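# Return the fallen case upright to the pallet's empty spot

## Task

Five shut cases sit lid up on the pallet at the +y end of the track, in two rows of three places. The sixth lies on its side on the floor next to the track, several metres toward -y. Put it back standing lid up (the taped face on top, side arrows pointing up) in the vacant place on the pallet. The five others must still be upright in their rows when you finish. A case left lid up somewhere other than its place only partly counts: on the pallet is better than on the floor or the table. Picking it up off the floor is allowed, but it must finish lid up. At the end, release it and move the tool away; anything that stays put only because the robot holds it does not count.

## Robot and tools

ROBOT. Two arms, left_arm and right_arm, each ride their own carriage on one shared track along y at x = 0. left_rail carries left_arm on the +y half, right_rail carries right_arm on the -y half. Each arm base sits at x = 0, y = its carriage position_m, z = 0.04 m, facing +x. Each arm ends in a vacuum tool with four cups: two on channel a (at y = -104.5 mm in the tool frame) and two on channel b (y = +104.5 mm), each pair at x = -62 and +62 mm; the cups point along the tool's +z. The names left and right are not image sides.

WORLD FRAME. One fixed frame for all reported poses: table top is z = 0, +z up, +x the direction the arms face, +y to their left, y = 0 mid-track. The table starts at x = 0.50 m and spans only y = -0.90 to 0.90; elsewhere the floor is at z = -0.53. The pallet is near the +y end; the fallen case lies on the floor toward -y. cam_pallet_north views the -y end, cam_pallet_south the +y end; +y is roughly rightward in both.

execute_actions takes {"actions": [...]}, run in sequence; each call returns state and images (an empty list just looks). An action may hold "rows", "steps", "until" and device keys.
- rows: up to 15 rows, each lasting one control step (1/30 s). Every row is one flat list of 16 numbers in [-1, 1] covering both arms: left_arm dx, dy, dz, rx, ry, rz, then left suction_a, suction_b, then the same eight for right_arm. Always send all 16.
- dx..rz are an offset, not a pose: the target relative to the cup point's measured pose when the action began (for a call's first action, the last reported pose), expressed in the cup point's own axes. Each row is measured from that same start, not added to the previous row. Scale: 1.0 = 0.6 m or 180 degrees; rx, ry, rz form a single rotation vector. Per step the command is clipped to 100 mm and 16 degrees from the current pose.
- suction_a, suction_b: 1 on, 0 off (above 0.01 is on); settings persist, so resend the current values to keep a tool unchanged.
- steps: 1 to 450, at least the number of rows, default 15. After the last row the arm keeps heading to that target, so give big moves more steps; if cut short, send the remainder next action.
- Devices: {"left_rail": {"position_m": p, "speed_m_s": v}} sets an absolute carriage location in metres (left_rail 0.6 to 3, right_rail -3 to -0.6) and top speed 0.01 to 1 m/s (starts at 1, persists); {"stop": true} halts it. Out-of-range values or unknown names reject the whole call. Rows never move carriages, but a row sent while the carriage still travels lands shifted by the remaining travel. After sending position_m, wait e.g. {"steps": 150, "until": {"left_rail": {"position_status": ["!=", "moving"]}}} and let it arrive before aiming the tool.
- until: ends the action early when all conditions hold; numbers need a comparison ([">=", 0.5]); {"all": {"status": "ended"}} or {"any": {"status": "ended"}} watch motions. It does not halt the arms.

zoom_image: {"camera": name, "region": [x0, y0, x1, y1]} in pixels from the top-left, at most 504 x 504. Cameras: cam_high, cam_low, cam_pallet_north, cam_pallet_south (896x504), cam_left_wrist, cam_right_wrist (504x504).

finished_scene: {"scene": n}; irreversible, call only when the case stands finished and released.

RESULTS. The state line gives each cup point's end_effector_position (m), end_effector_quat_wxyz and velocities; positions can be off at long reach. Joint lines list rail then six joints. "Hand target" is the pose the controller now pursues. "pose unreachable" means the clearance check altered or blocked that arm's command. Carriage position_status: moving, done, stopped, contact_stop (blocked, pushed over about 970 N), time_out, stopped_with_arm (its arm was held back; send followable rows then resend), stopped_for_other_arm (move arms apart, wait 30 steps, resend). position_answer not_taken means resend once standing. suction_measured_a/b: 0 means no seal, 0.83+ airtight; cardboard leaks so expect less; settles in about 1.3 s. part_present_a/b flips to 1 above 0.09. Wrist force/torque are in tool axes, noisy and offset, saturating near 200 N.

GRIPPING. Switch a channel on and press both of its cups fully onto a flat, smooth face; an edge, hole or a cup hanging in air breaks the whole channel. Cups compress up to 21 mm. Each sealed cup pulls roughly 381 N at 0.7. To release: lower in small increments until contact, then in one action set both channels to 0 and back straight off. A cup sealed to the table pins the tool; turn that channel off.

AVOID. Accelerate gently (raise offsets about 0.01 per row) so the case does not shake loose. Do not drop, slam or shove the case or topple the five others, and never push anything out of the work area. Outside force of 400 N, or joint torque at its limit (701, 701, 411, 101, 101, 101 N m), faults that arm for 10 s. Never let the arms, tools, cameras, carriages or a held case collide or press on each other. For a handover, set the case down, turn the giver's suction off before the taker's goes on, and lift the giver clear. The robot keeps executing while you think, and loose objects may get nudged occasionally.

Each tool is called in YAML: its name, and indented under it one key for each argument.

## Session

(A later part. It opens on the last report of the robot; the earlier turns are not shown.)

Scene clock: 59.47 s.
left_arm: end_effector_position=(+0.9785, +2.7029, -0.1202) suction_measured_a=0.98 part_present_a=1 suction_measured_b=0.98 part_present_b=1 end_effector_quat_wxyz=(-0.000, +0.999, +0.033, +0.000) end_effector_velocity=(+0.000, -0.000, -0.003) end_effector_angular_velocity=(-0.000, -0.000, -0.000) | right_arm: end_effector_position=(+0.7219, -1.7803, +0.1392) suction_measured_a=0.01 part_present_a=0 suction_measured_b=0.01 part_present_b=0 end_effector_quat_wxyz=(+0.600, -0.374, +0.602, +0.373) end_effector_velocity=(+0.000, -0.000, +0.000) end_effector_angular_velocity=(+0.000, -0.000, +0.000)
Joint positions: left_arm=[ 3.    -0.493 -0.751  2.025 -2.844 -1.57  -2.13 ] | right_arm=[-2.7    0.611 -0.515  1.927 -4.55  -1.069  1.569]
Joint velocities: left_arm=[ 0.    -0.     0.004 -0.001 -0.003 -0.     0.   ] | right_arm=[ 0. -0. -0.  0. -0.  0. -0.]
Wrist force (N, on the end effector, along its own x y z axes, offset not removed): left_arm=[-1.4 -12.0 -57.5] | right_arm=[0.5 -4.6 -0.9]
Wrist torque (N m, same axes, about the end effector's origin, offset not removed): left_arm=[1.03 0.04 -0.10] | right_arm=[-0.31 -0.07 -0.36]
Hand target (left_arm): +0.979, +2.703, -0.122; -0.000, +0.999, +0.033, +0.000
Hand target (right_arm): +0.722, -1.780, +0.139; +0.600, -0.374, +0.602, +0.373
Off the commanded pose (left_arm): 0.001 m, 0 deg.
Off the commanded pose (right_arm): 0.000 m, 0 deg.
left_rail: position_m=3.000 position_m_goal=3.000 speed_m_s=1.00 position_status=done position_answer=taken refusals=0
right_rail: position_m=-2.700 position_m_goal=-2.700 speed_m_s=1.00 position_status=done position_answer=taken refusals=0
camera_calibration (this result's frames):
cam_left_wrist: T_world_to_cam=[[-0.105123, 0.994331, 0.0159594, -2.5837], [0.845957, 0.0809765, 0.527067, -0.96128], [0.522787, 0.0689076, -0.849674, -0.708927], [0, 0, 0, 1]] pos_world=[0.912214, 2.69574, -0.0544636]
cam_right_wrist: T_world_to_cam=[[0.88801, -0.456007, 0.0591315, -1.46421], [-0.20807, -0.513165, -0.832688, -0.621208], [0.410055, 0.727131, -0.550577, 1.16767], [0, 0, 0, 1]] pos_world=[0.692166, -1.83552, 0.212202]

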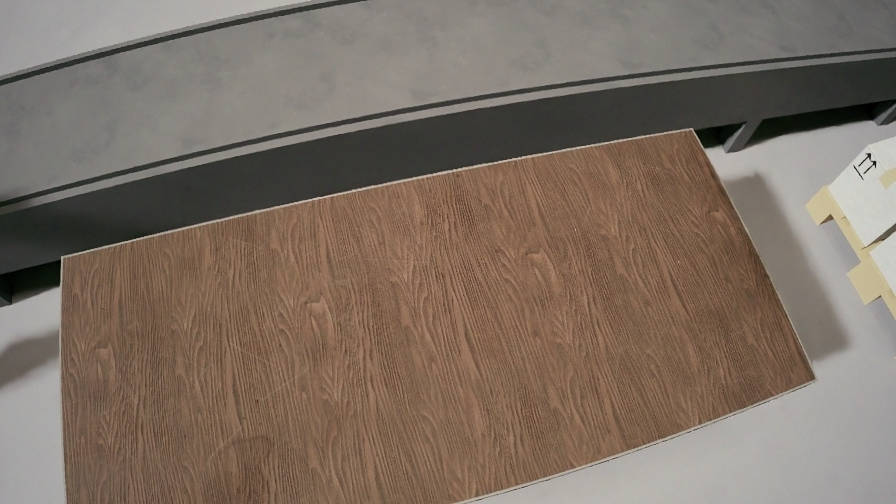

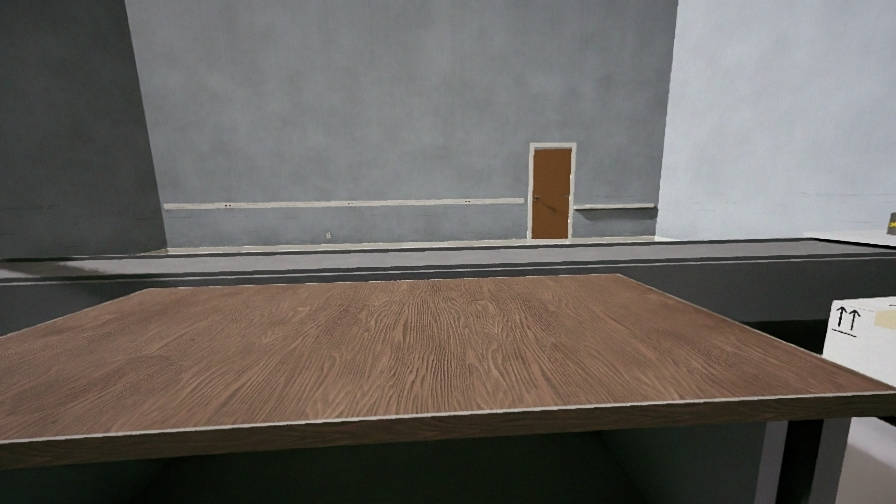

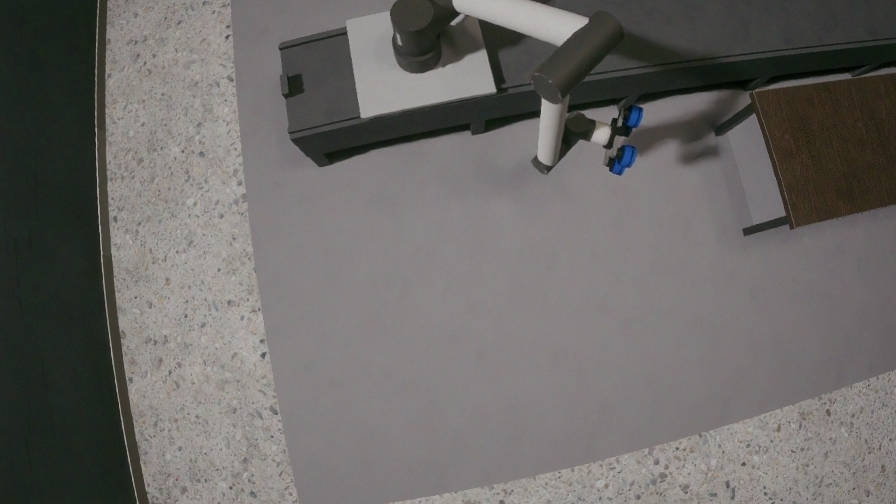

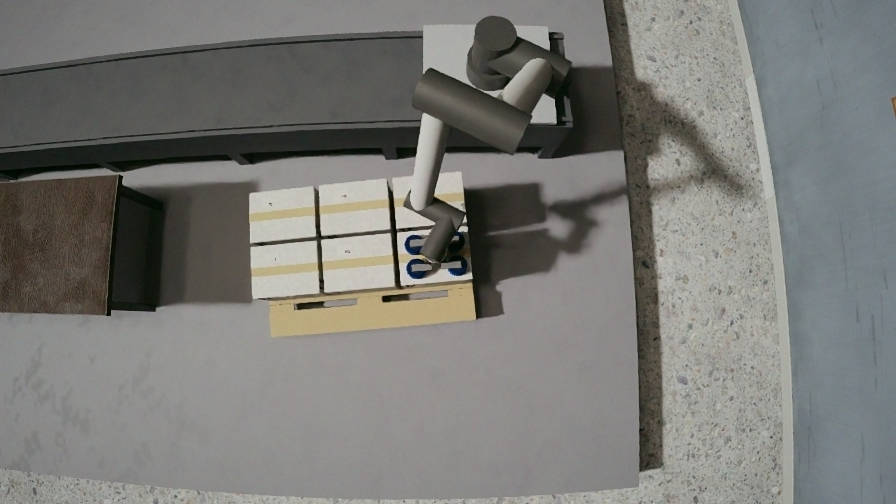

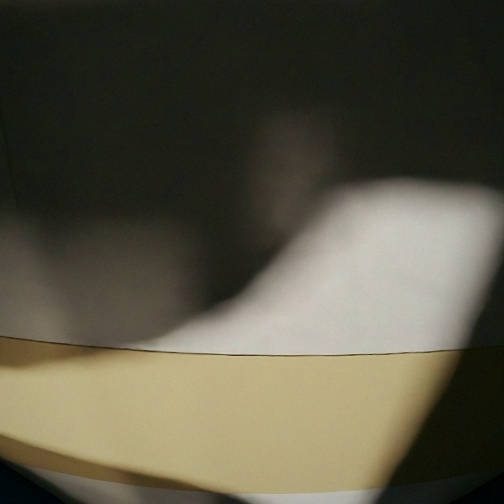

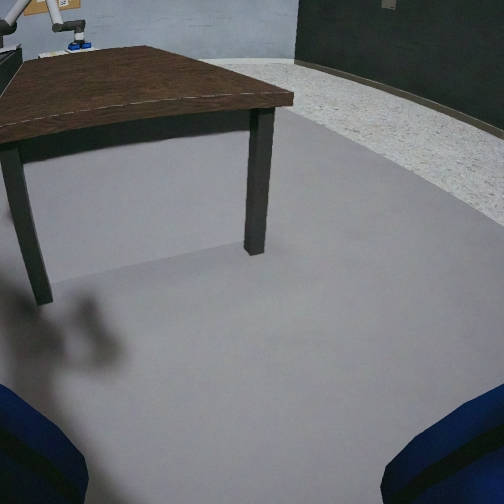

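execute_actions:
  actions: []

Scene clock: 60.27 s.
left_arm: end_effector_position=(+0.9785, +2.7029, -0.1216) suction_measured_a=0.98 part_present_a=1 suction_measured_b=0.98 part_present_b=1 end_effector_quat_wxyz=(-0.000, +0.999, +0.033, +0.000) end_effector_velocity=(+0.000, -0.000, -0.000) end_effector_angular_velocity=(+0.000, +0.000, +0.000) | right_arm: end_effector_position=(+0.7219, -1.7803, +0.1392) suction_measured_a=0.01 part_present_a=0 suction_measured_b=0.01 part_present_b=0 end_effector_quat_wxyz=(+0.600, -0.374, +0.602, +0.373) end_effector_velocity=(-0.000, +0.000, -0.000) end_effector_angular_velocity=(-0.000, +0.000, +0.000)
Joint positions: left_arm=[ 3.    -0.493 -0.75   2.025 -2.845 -1.57  -2.13 ] | right_arm=[-2.7    0.611 -0.515  1.927 -4.55  -1.069  1.569]
Joint velocities: left_arm=[ 0.  0.  0. -0. -0. -0. -0.] | right_arm=[ 0.  0.  0. -0.  0. -0. -0.]
Wrist force (N, on the end effector, along its own x y z axes, offset not removed): left_arm=[-8.7 -10.6 -72.8] | right_arm=[0.5 -5.5 1.5]
Wrist torque (N m, same axes, about the end effector's origin, offset not removed): left_arm=[0.92 0.42 0.51] | right_arm=[-0.47 -0.09 -0.36]
Hand target (left_arm): +0.979, +2.703, -0.122; -0.000, +0.999, +0.033, +0.000
Hand target (right_arm): +0.722, -1.780, +0.139; +0.600, -0.374, +0.602, +0.373
Off the commanded pose (left_arm): 0.000 m, 0 deg.
Off the commanded pose (right_arm): 0.000 m, 0 deg.
left_rail: position_m=3.000 position_m_goal=3.000 speed_m_s=1.00 position_status=done position_answer=taken refusals=0
right_rail: position_m=-2.700 position_m_goal=-2.700 speed_m_s=1.00 position_status=done position_answer=taken refusals=0
camera_calibration (this result's frames):
cam_left_wrist: T_world_to_cam=[[-0.105157, 0.994328, 0.0159578, -2.58364], [0.845953, 0.0810061, 0.52707, -0.960638], [0.522787, 0.0689243, -0.849672, -0.710126], [0, 0, 0, 1]] pos_world=[0.912213, 2.69574, -0.0558225]
cam_right_wrist: T_world_to_cam=[[0.88801, -0.456007, 0.0591313, -1.46421], [-0.208071, -0.513165, -0.832688, -0.621208], [0.410055, 0.727131, -0.550577, 1.16767], [0, 0, 0, 1]] pos_world=[0.692166, -1.83552, 0.212202]

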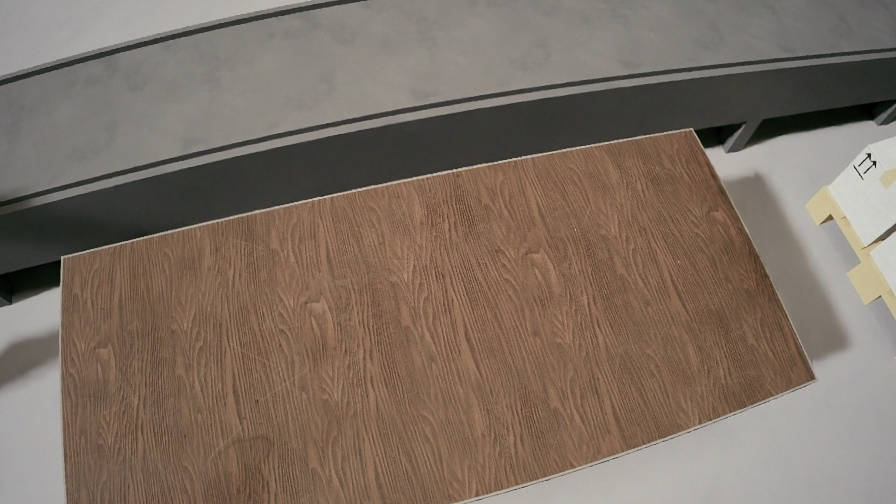

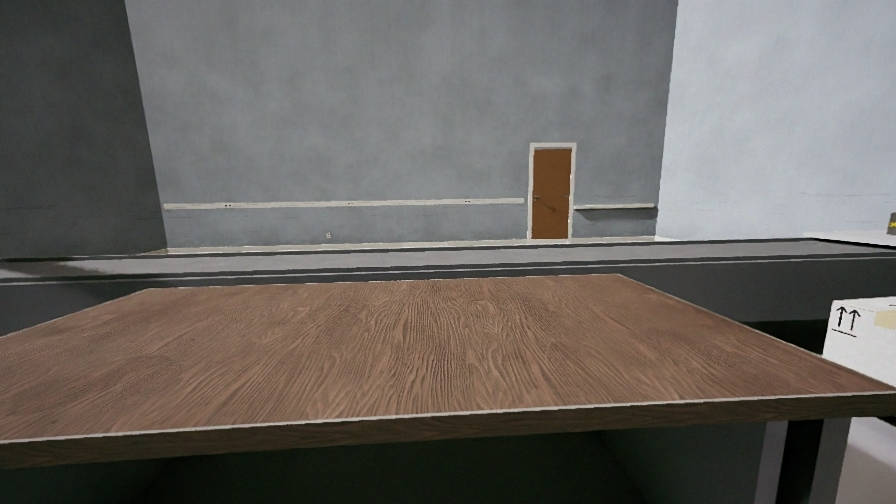

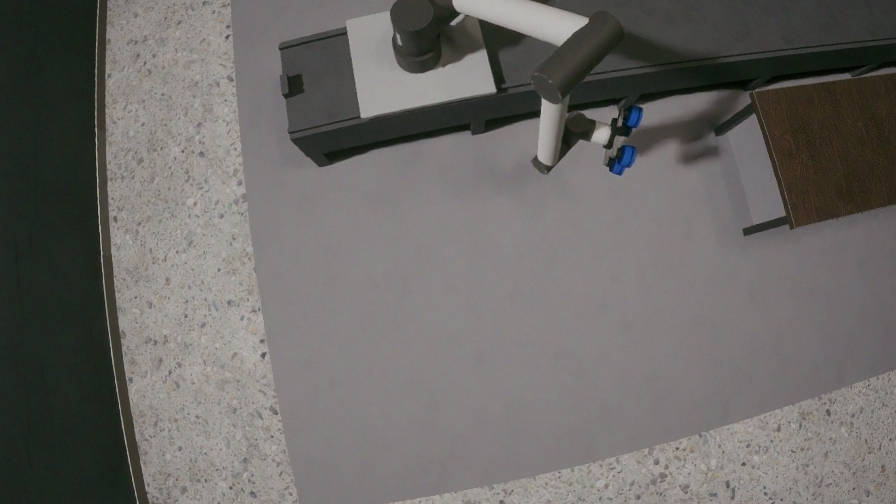

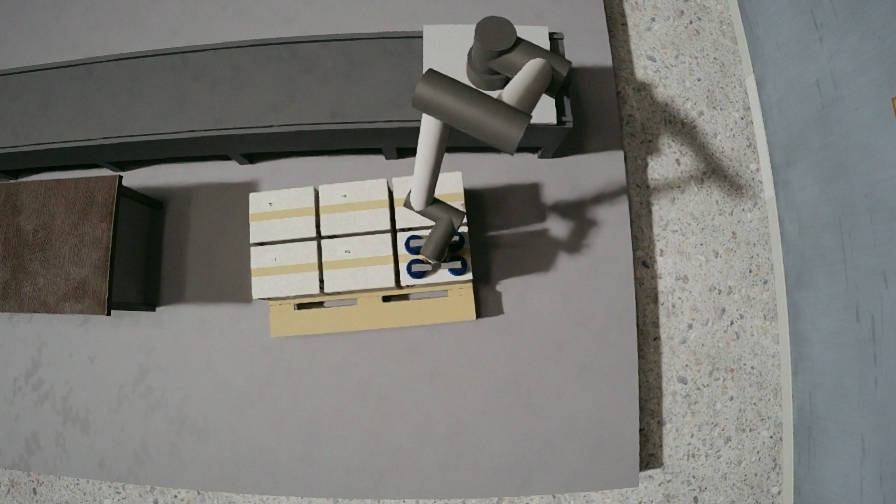

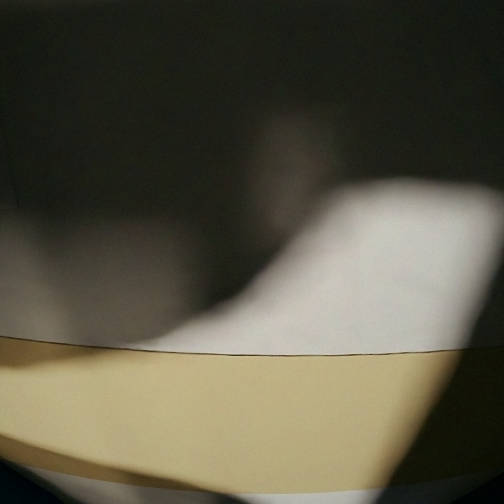

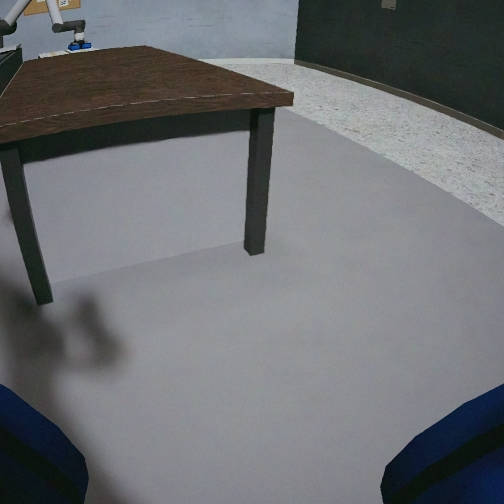

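execute_actions:
  actions:
    - {"rows": [[0,0,-0.05,0,0,0,0,0,0,0,0,0,0,0,0,0],[0,0,-0.05,0,0,0,0,0,0,0,0,0,0,0,0,0],[0,0,-0.06,0,0,0,0,0,0,0,0,0,0,0,0,0],[0,0,-0.08,0,0,0,0,0,0,0,0,0,0,0,0,0],[0,0,-0.11,0,0,0,0,0,0,0,0,0,0,0,0,0],[0,0,-0.15,0,0,0,0,0,0,0,0,0,0,0,0,0],[0,0,-0.20,0,0,0,0,0,0,0,0,0,0,0,0,0],[0,0,-0.25,0,0,0,0,0,0,0,0,0,0,0,0,0]], "steps": 8}

Scene clock: 61.40 s.
left_arm: end_effector_position=(+0.9785, +2.7031, -0.0695) suction_measured_a=0.01 part_present_a=0 suction_measured_b=0.00 part_present_b=0 end_effector_quat_wxyz=(-0.000, +0.999, +0.033, -0.000) end_effector_velocity=(+0.004, -0.000, +0.428) end_effector_angular_velocity=(-0.008, -0.012, -0.001) | right_arm: end_effector_position=(+0.7219, -1.7803, +0.1392) suction_measured_a=0.01 part_present_a=0 suction_measured_b=0.01 part_present_b=0 end_effector_quat_wxyz=(+0.600, -0.374, +0.602, +0.373) end_effector_velocity=(-0.000, +0.000, -0.000) end_effector_angular_velocity=(-0.000, +0.000, -0.000)
Joint positions: left_arm=[ 3.    -0.493 -0.814  2.032 -2.789 -1.57  -2.13 ] | right_arm=[-2.7    0.611 -0.515  1.927 -4.55  -1.069  1.569]
Joint velocities: left_arm=[ 0.     0.002 -0.518  0.043  0.46  -0.001  0.003] | right_arm=[ 0.  0.  0. -0.  0. -0. -0.]
Wrist force (N, on the end effector, along its own x y z axes, offset not removed): left_arm=[0.5 -9.1 51.4] | right_arm=[-0.7 -5.6 0.3]
Wrist torque (N m, same axes, about the end effector's origin, offset not removed): left_arm=[0.25 -0.33 -0.14] | right_arm=[-0.55 0.13 -0.34]
Hand target (left_arm): +0.978, +2.704, +0.010; +0.001, +0.999, +0.033, +0.002
Hand target (right_arm): +0.722, -1.780, +0.139; +0.600, -0.374, +0.602, +0.373
Off the commanded pose (left_arm): 0.098 m, 0 deg; position clipped at the last step of the last action.
Off the commanded pose (right_arm): 0.000 m, 0 deg.
left_rail: position_m=3.000 position_m_goal=3.000 speed_m_s=1.00 position_status=done position_answer=taken refusals=0
right_rail: position_m=-2.700 position_m_goal=-2.700 speed_m_s=1.00 position_status=done position_answer=taken refusals=0
camera_calibration (this result's frames):
cam_left_wrist: T_world_to_cam=[[-0.105243, 0.994315, 0.0161796, -2.58454], [0.846095, 0.0809815, 0.526845, -0.988153], [0.52254, 0.0691361, -0.849807, -0.666213], [0, 0, 0, 1]] pos_world=[0.91219, 2.69593, -0.00373176]
cam_right_wrist: T_world_to_cam=[[0.88801, -0.456007, 0.0591312, -1.46421], [-0.208071, -0.513165, -0.832688, -0.621208], [0.410055, 0.727131, -0.550577, 1.16767], [0, 0, 0, 1]] pos_world=[0.692166, -1.83552, 0.212202]

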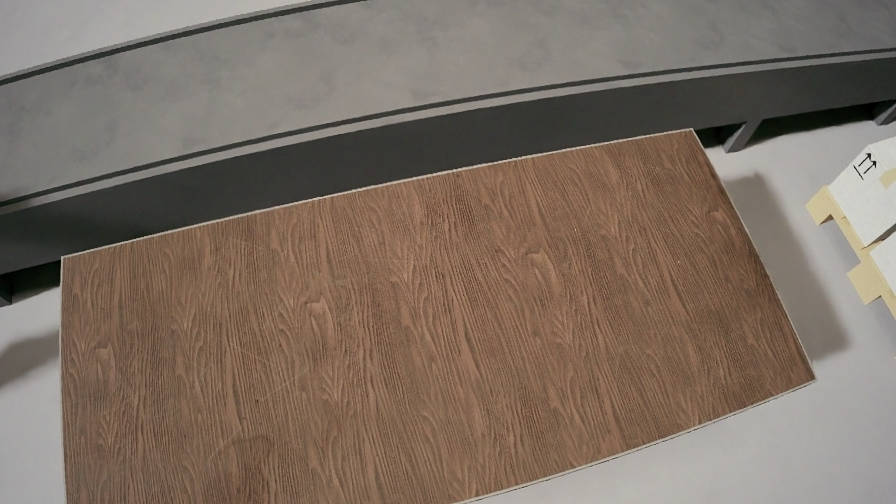

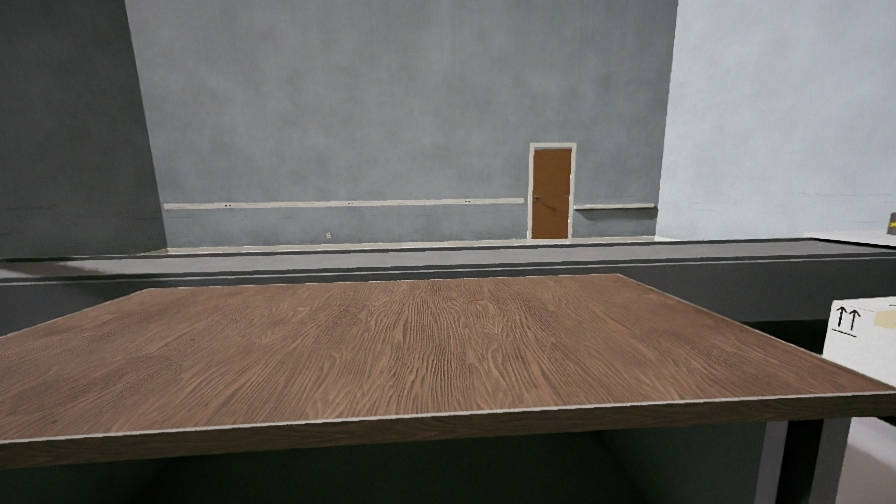

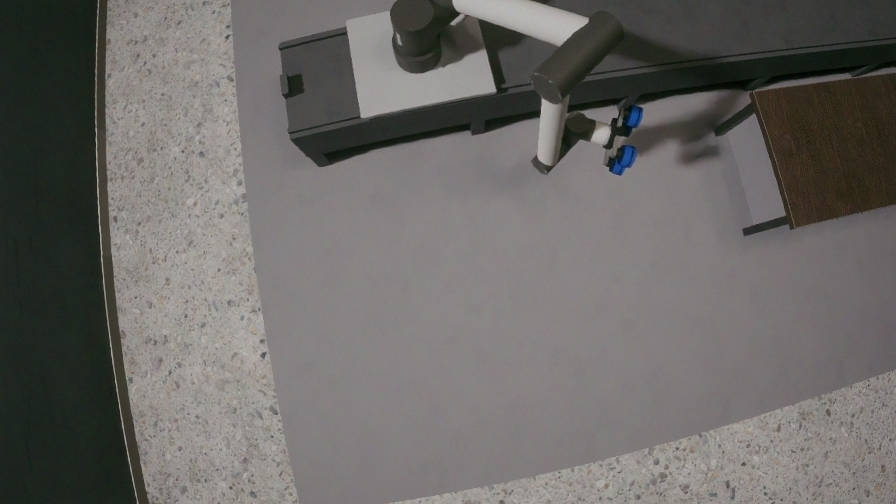

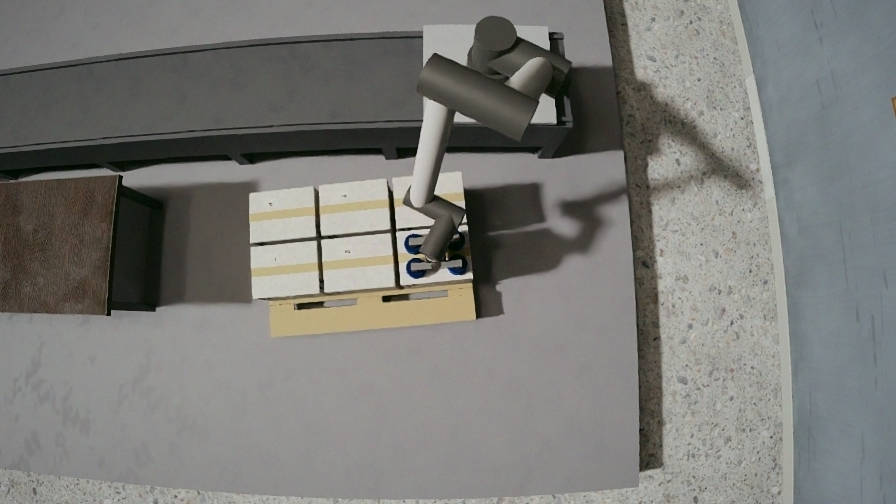

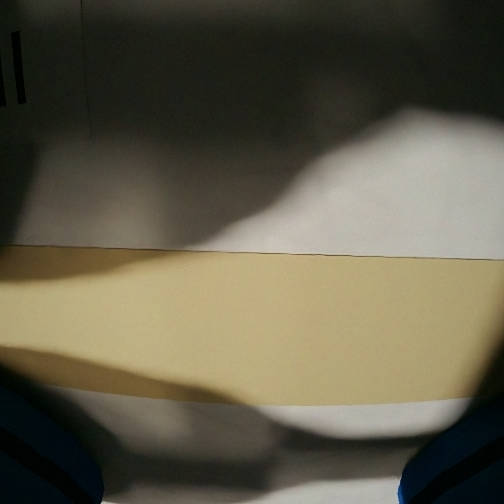

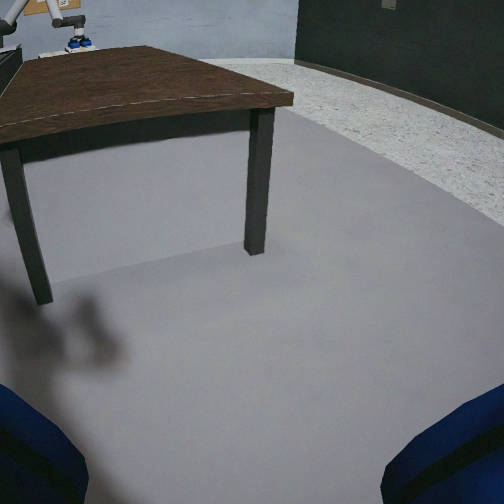

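execute_actions:
  actions:
    - {"rows": [[0,0,-0.28,0,0,0,0,0,0,0,0,0,0,0,0,0]], "left_rail": {"position_m": 1.6}, "steps": 1}

Scene clock: 61.73 s.
left_arm: end_effector_position=(+0.9787, +2.7034, +0.0048) suction_measured_a=0.00 part_present_a=0 suction_measured_b=0.00 part_present_b=0 end_effector_quat_wxyz=(+0.001, +0.999, +0.033, +0.002) end_effector_velocity=(+0.004, -0.008, +0.091) end_effector_angular_velocity=(-0.002, -0.005, +0.001) | right_arm: end_effector_position=(+0.7219, -1.7803, +0.1392) suction_measured_a=0.01 part_present_a=0 suction_measured_b=0.01 part_present_b=0 end_effector_quat_wxyz=(+0.600, -0.374, +0.602, +0.373) end_effector_velocity=(-0.000, -0.000, -0.000) end_effector_angular_velocity=(-0.000, +0.000, -0.000)
Joint positions: left_arm=[ 3.    -0.492 -0.903  2.037 -2.71  -1.57  -2.13 ] | right_arm=[-2.7    0.611 -0.515  1.927 -4.55  -1.069  1.569]
Joint velocities: left_arm=[-0.007  0.001 -0.104 -0.007  0.106  0.001  0.   ] | right_arm=[ 0.  0.  0.  0.  0. -0.  0.]
Wrist force (N, on the end effector, along its own x y z axes, offset not removed): left_arm=[1.1 -6.9 -2.7] | right_arm=[0.8 -4.3 2.4]
Wrist torque (N m, same axes, about the end effector's origin, offset not removed): left_arm=[-0.82 -0.25 -0.19] | right_arm=[-0.34 -0.07 -0.35]
Hand target (left_arm): +0.978, +2.702, +0.093; +0.001, +0.999, +0.033, +0.003
Hand target (right_arm): +0.722, -1.780, +0.139; +0.600, -0.374, +0.602, +0.373
Off the commanded pose (left_arm): 0.094 m, 0 deg.
Off the commanded pose (right_arm): 0.000 m, 0 deg.
left_rail: position_m=3.000 position_m_goal=1.600 speed_m_s=1.00 position_status=moving position_answer=taken refusals=0
right_rail: position_m=-2.700 position_m_goal=-2.700 speed_m_s=1.00 position_status=done position_answer=taken refusals=0
camera_calibration (this result's frames):
cam_left_wrist: T_world_to_cam=[[-0.105224, 0.994358, 0.0133916, -2.5862], [0.84379, 0.0821486, 0.530348, -1.02841], [0.526256, 0.0671053, -0.847674, -0.601331], [0, 0, 0, 1]] pos_world=[0.912087, 2.69644, 0.0703177]
cam_right_wrist: T_world_to_cam=[[0.88801, -0.456007, 0.0591312, -1.46421], [-0.208071, -0.513165, -0.832687, -0.621208], [0.410055, 0.727131, -0.550577, 1.16767], [0, 0, 0, 1]] pos_world=[0.692166, -1.83552, 0.212202]

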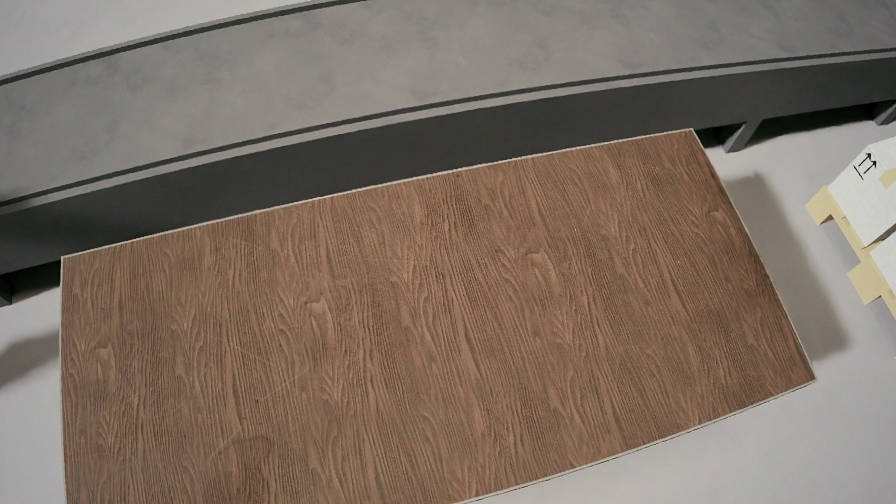

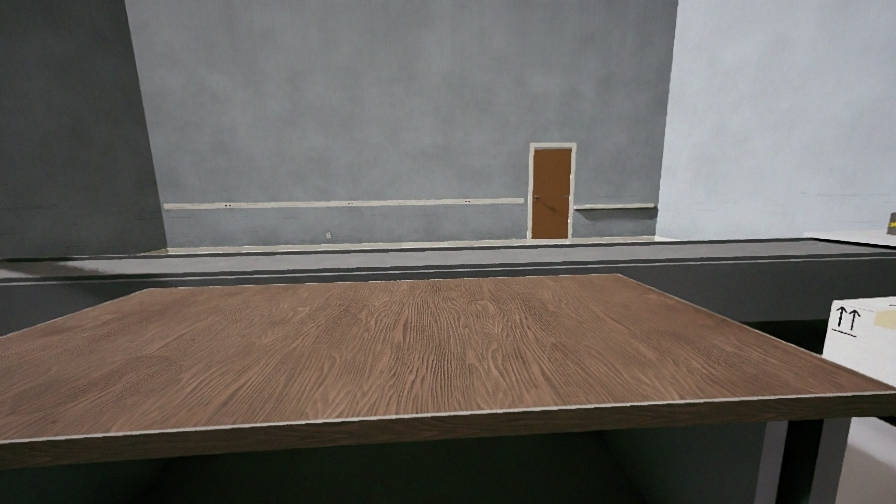

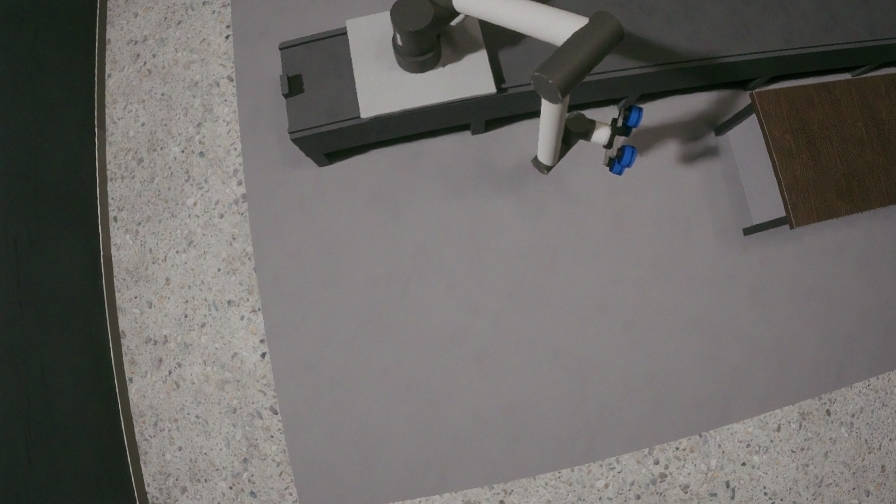

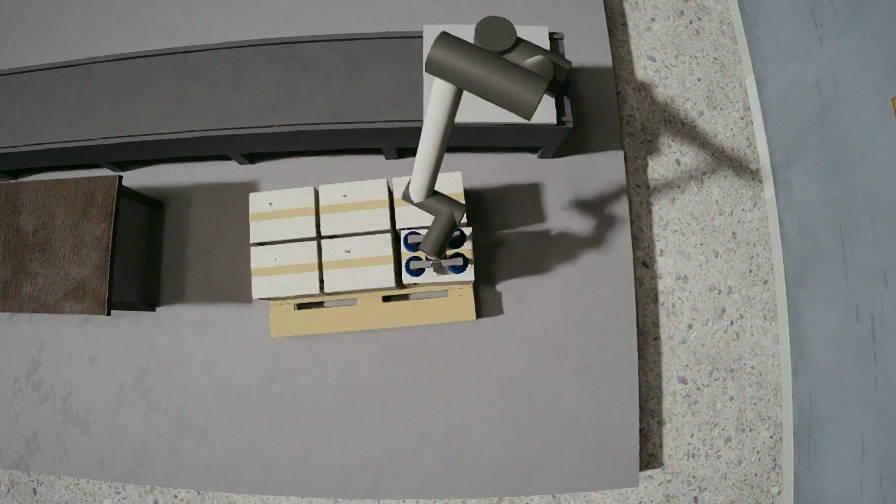

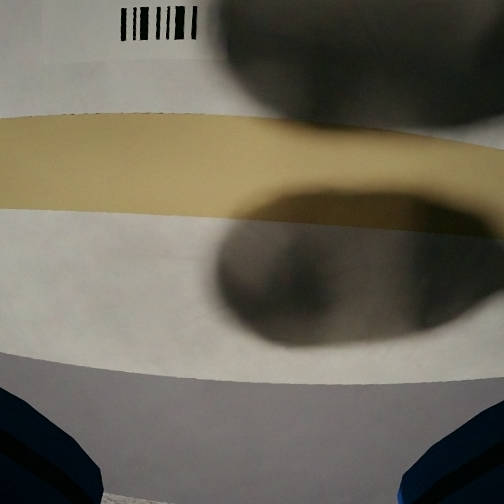

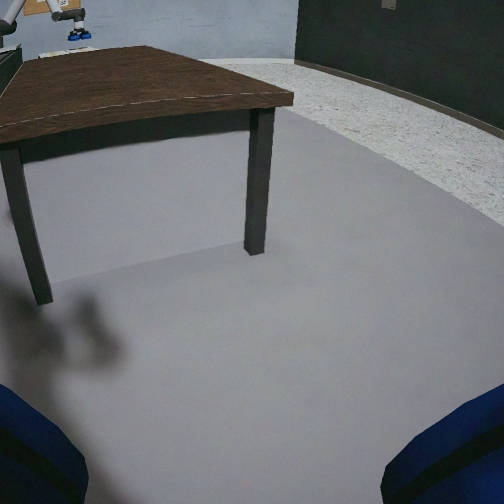

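zoom_image:
  camera: "cam_pallet_south"
  region: [380, 205, 485, 310]

Region (380, 205, 485, 310) of cam_pallet_south's 896x504 image, scaled by 4.800, with more detail than that image has.

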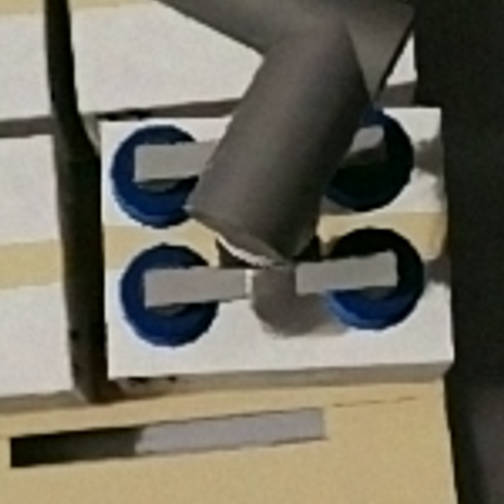

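execute_actions:
  actions: []

zoom_image:
  camera: "cam_pallet_south"
  region: [370, 165, 496, 291]

Scene clock: 62.23 s.
left_arm: end_effector_position=(+0.9782, +2.4503, +0.0906) suction_measured_a=0.00 part_present_a=0 suction_measured_b=0.00 part_present_b=0 end_effector_quat_wxyz=(+0.001, +0.999, +0.033, +0.003) end_effector_velocity=(-0.001, -0.993, +0.016) end_effector_angular_velocity=(-0.000, -0.000, -0.002) | right_arm: end_effector_position=(+0.7219, -1.7803, +0.1392) suction_measured_a=0.01 part_present_a=0 suction_measured_b=0.01 part_present_b=0 end_effector_quat_wxyz=(+0.600, -0.374, +0.602, +0.373) end_effector_velocity=(-0.000, -0.000, -0.000) end_effector_angular_velocity=(-0.000, +0.000, +0.000)
Joint positions: left_arm=[ 2.746 -0.492 -1.001  2.029 -2.604 -1.57  -2.13 ] | right_arm=[-2.7    0.611 -0.515  1.927 -4.55  -1.069  1.569]
Joint velocities: left_arm=[-0.992 -0.002 -0.018 -0.002  0.019  0.    -0.   ] | right_arm=[ 0. -0.  0. -0.  0.  0.  0.]
Wrist force (N, on the end effector, along its own x y z axes, offset not removed): left_arm=[-0.8 -7.0 -9.1] | right_arm=[-1.6 -4.8 0.7]
Wrist torque (N m, same axes, about the end effector's origin, offset not removed): left_arm=[-0.61 -0.19 -0.02] | right_arm=[-0.42 0.26 -0.34]
Hand target (left_arm): +0.978, +2.404, +0.093; +0.001, +0.999, +0.033, +0.003
Hand target (right_arm): +0.722, -1.780, +0.139; +0.600, -0.374, +0.602, +0.373
Off the commanded pose (left_arm): 0.008 m, 0 deg.
Off the commanded pose (right_arm): 0.000 m, 0 deg.
left_rail: position_m=2.746 position_m_goal=1.600 speed_m_s=1.00 position_status=moving position_answer=taken refusals=0
right_rail: position_m=-2.700 position_m_goal=-2.700 speed_m_s=1.00 position_status=done position_answer=taken refusals=0
camera_calibration (this result's frames):
cam_left_wrist: T_world_to_cam=[[-0.105397, 0.994345, 0.0129998, -2.3355], [0.843322, 0.0824462, 0.531047, -1.05306], [0.526973, 0.0669337, -0.847242, -0.511684], [0, 0, 0, 1]] pos_world=[0.911555, 2.44336, 0.156064]
cam_right_wrist: T_world_to_cam=[[0.88801, -0.456007, 0.0591311, -1.46421], [-0.208071, -0.513165, -0.832687, -0.621208], [0.410055, 0.727131, -0.550577, 1.16767], [0, 0, 0, 1]] pos_world=[0.692166, -1.83552, 0.212202]

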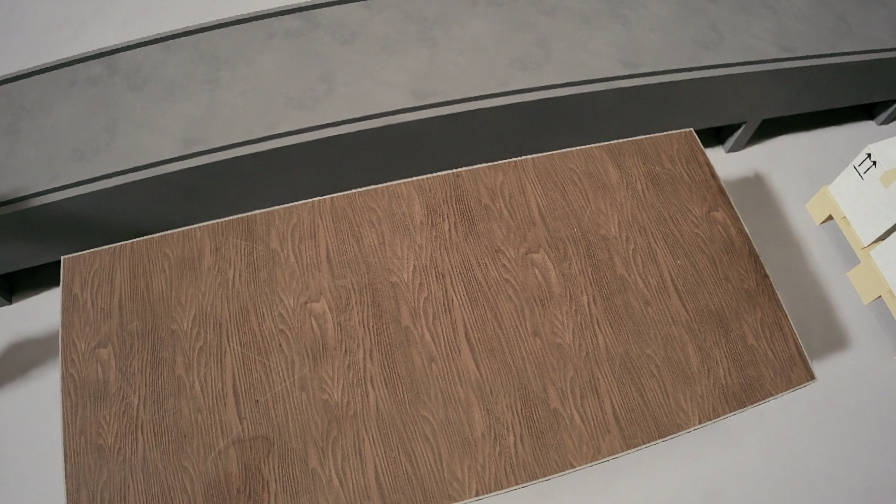

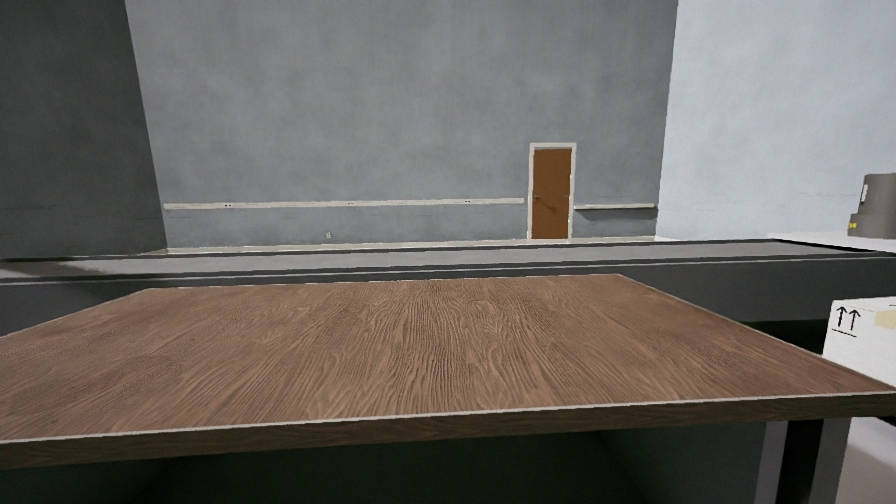

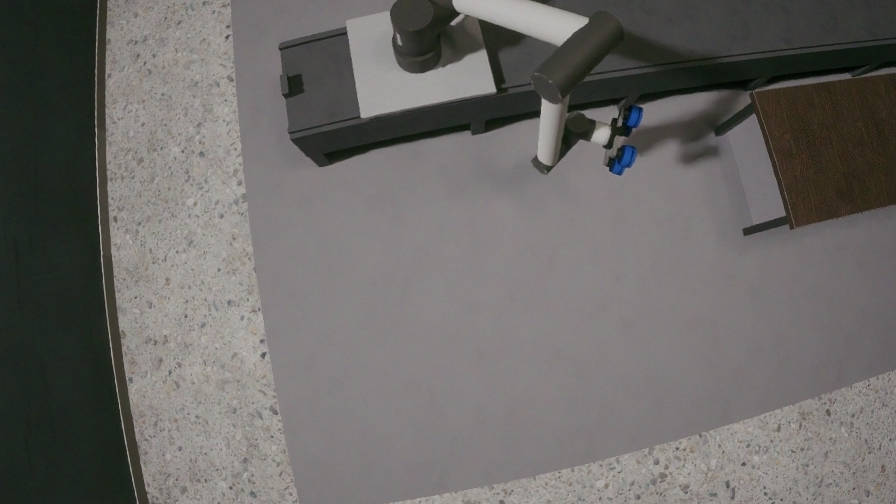

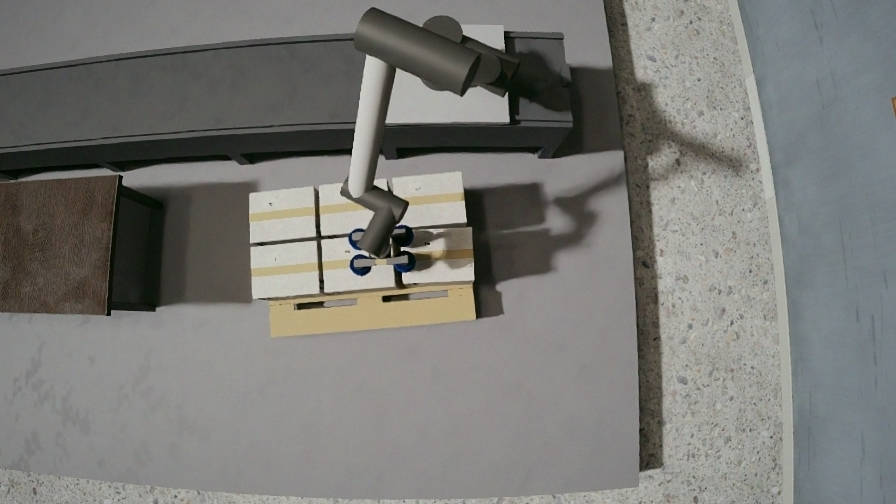

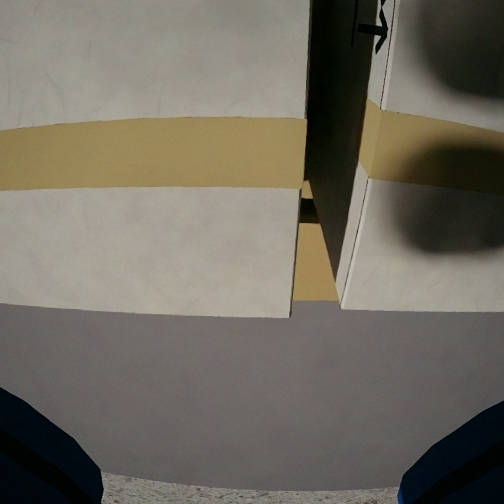

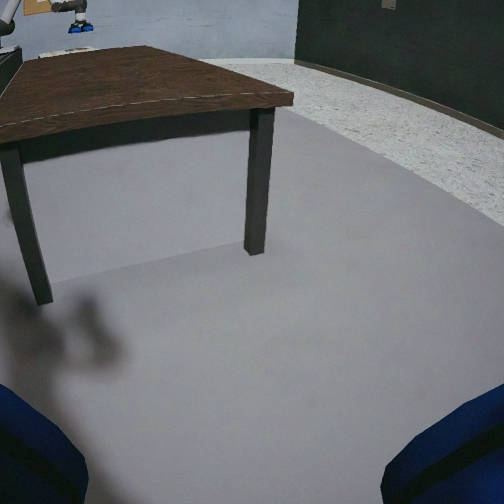

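Region (370, 165, 496, 291) of cam_pallet_south's 896x504 image, scaled by 4.000, with more detail than that image has.

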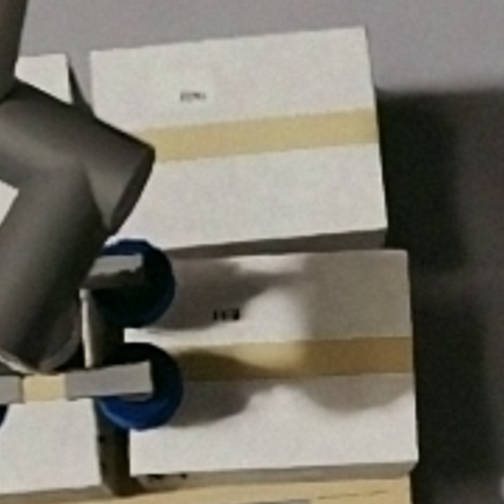

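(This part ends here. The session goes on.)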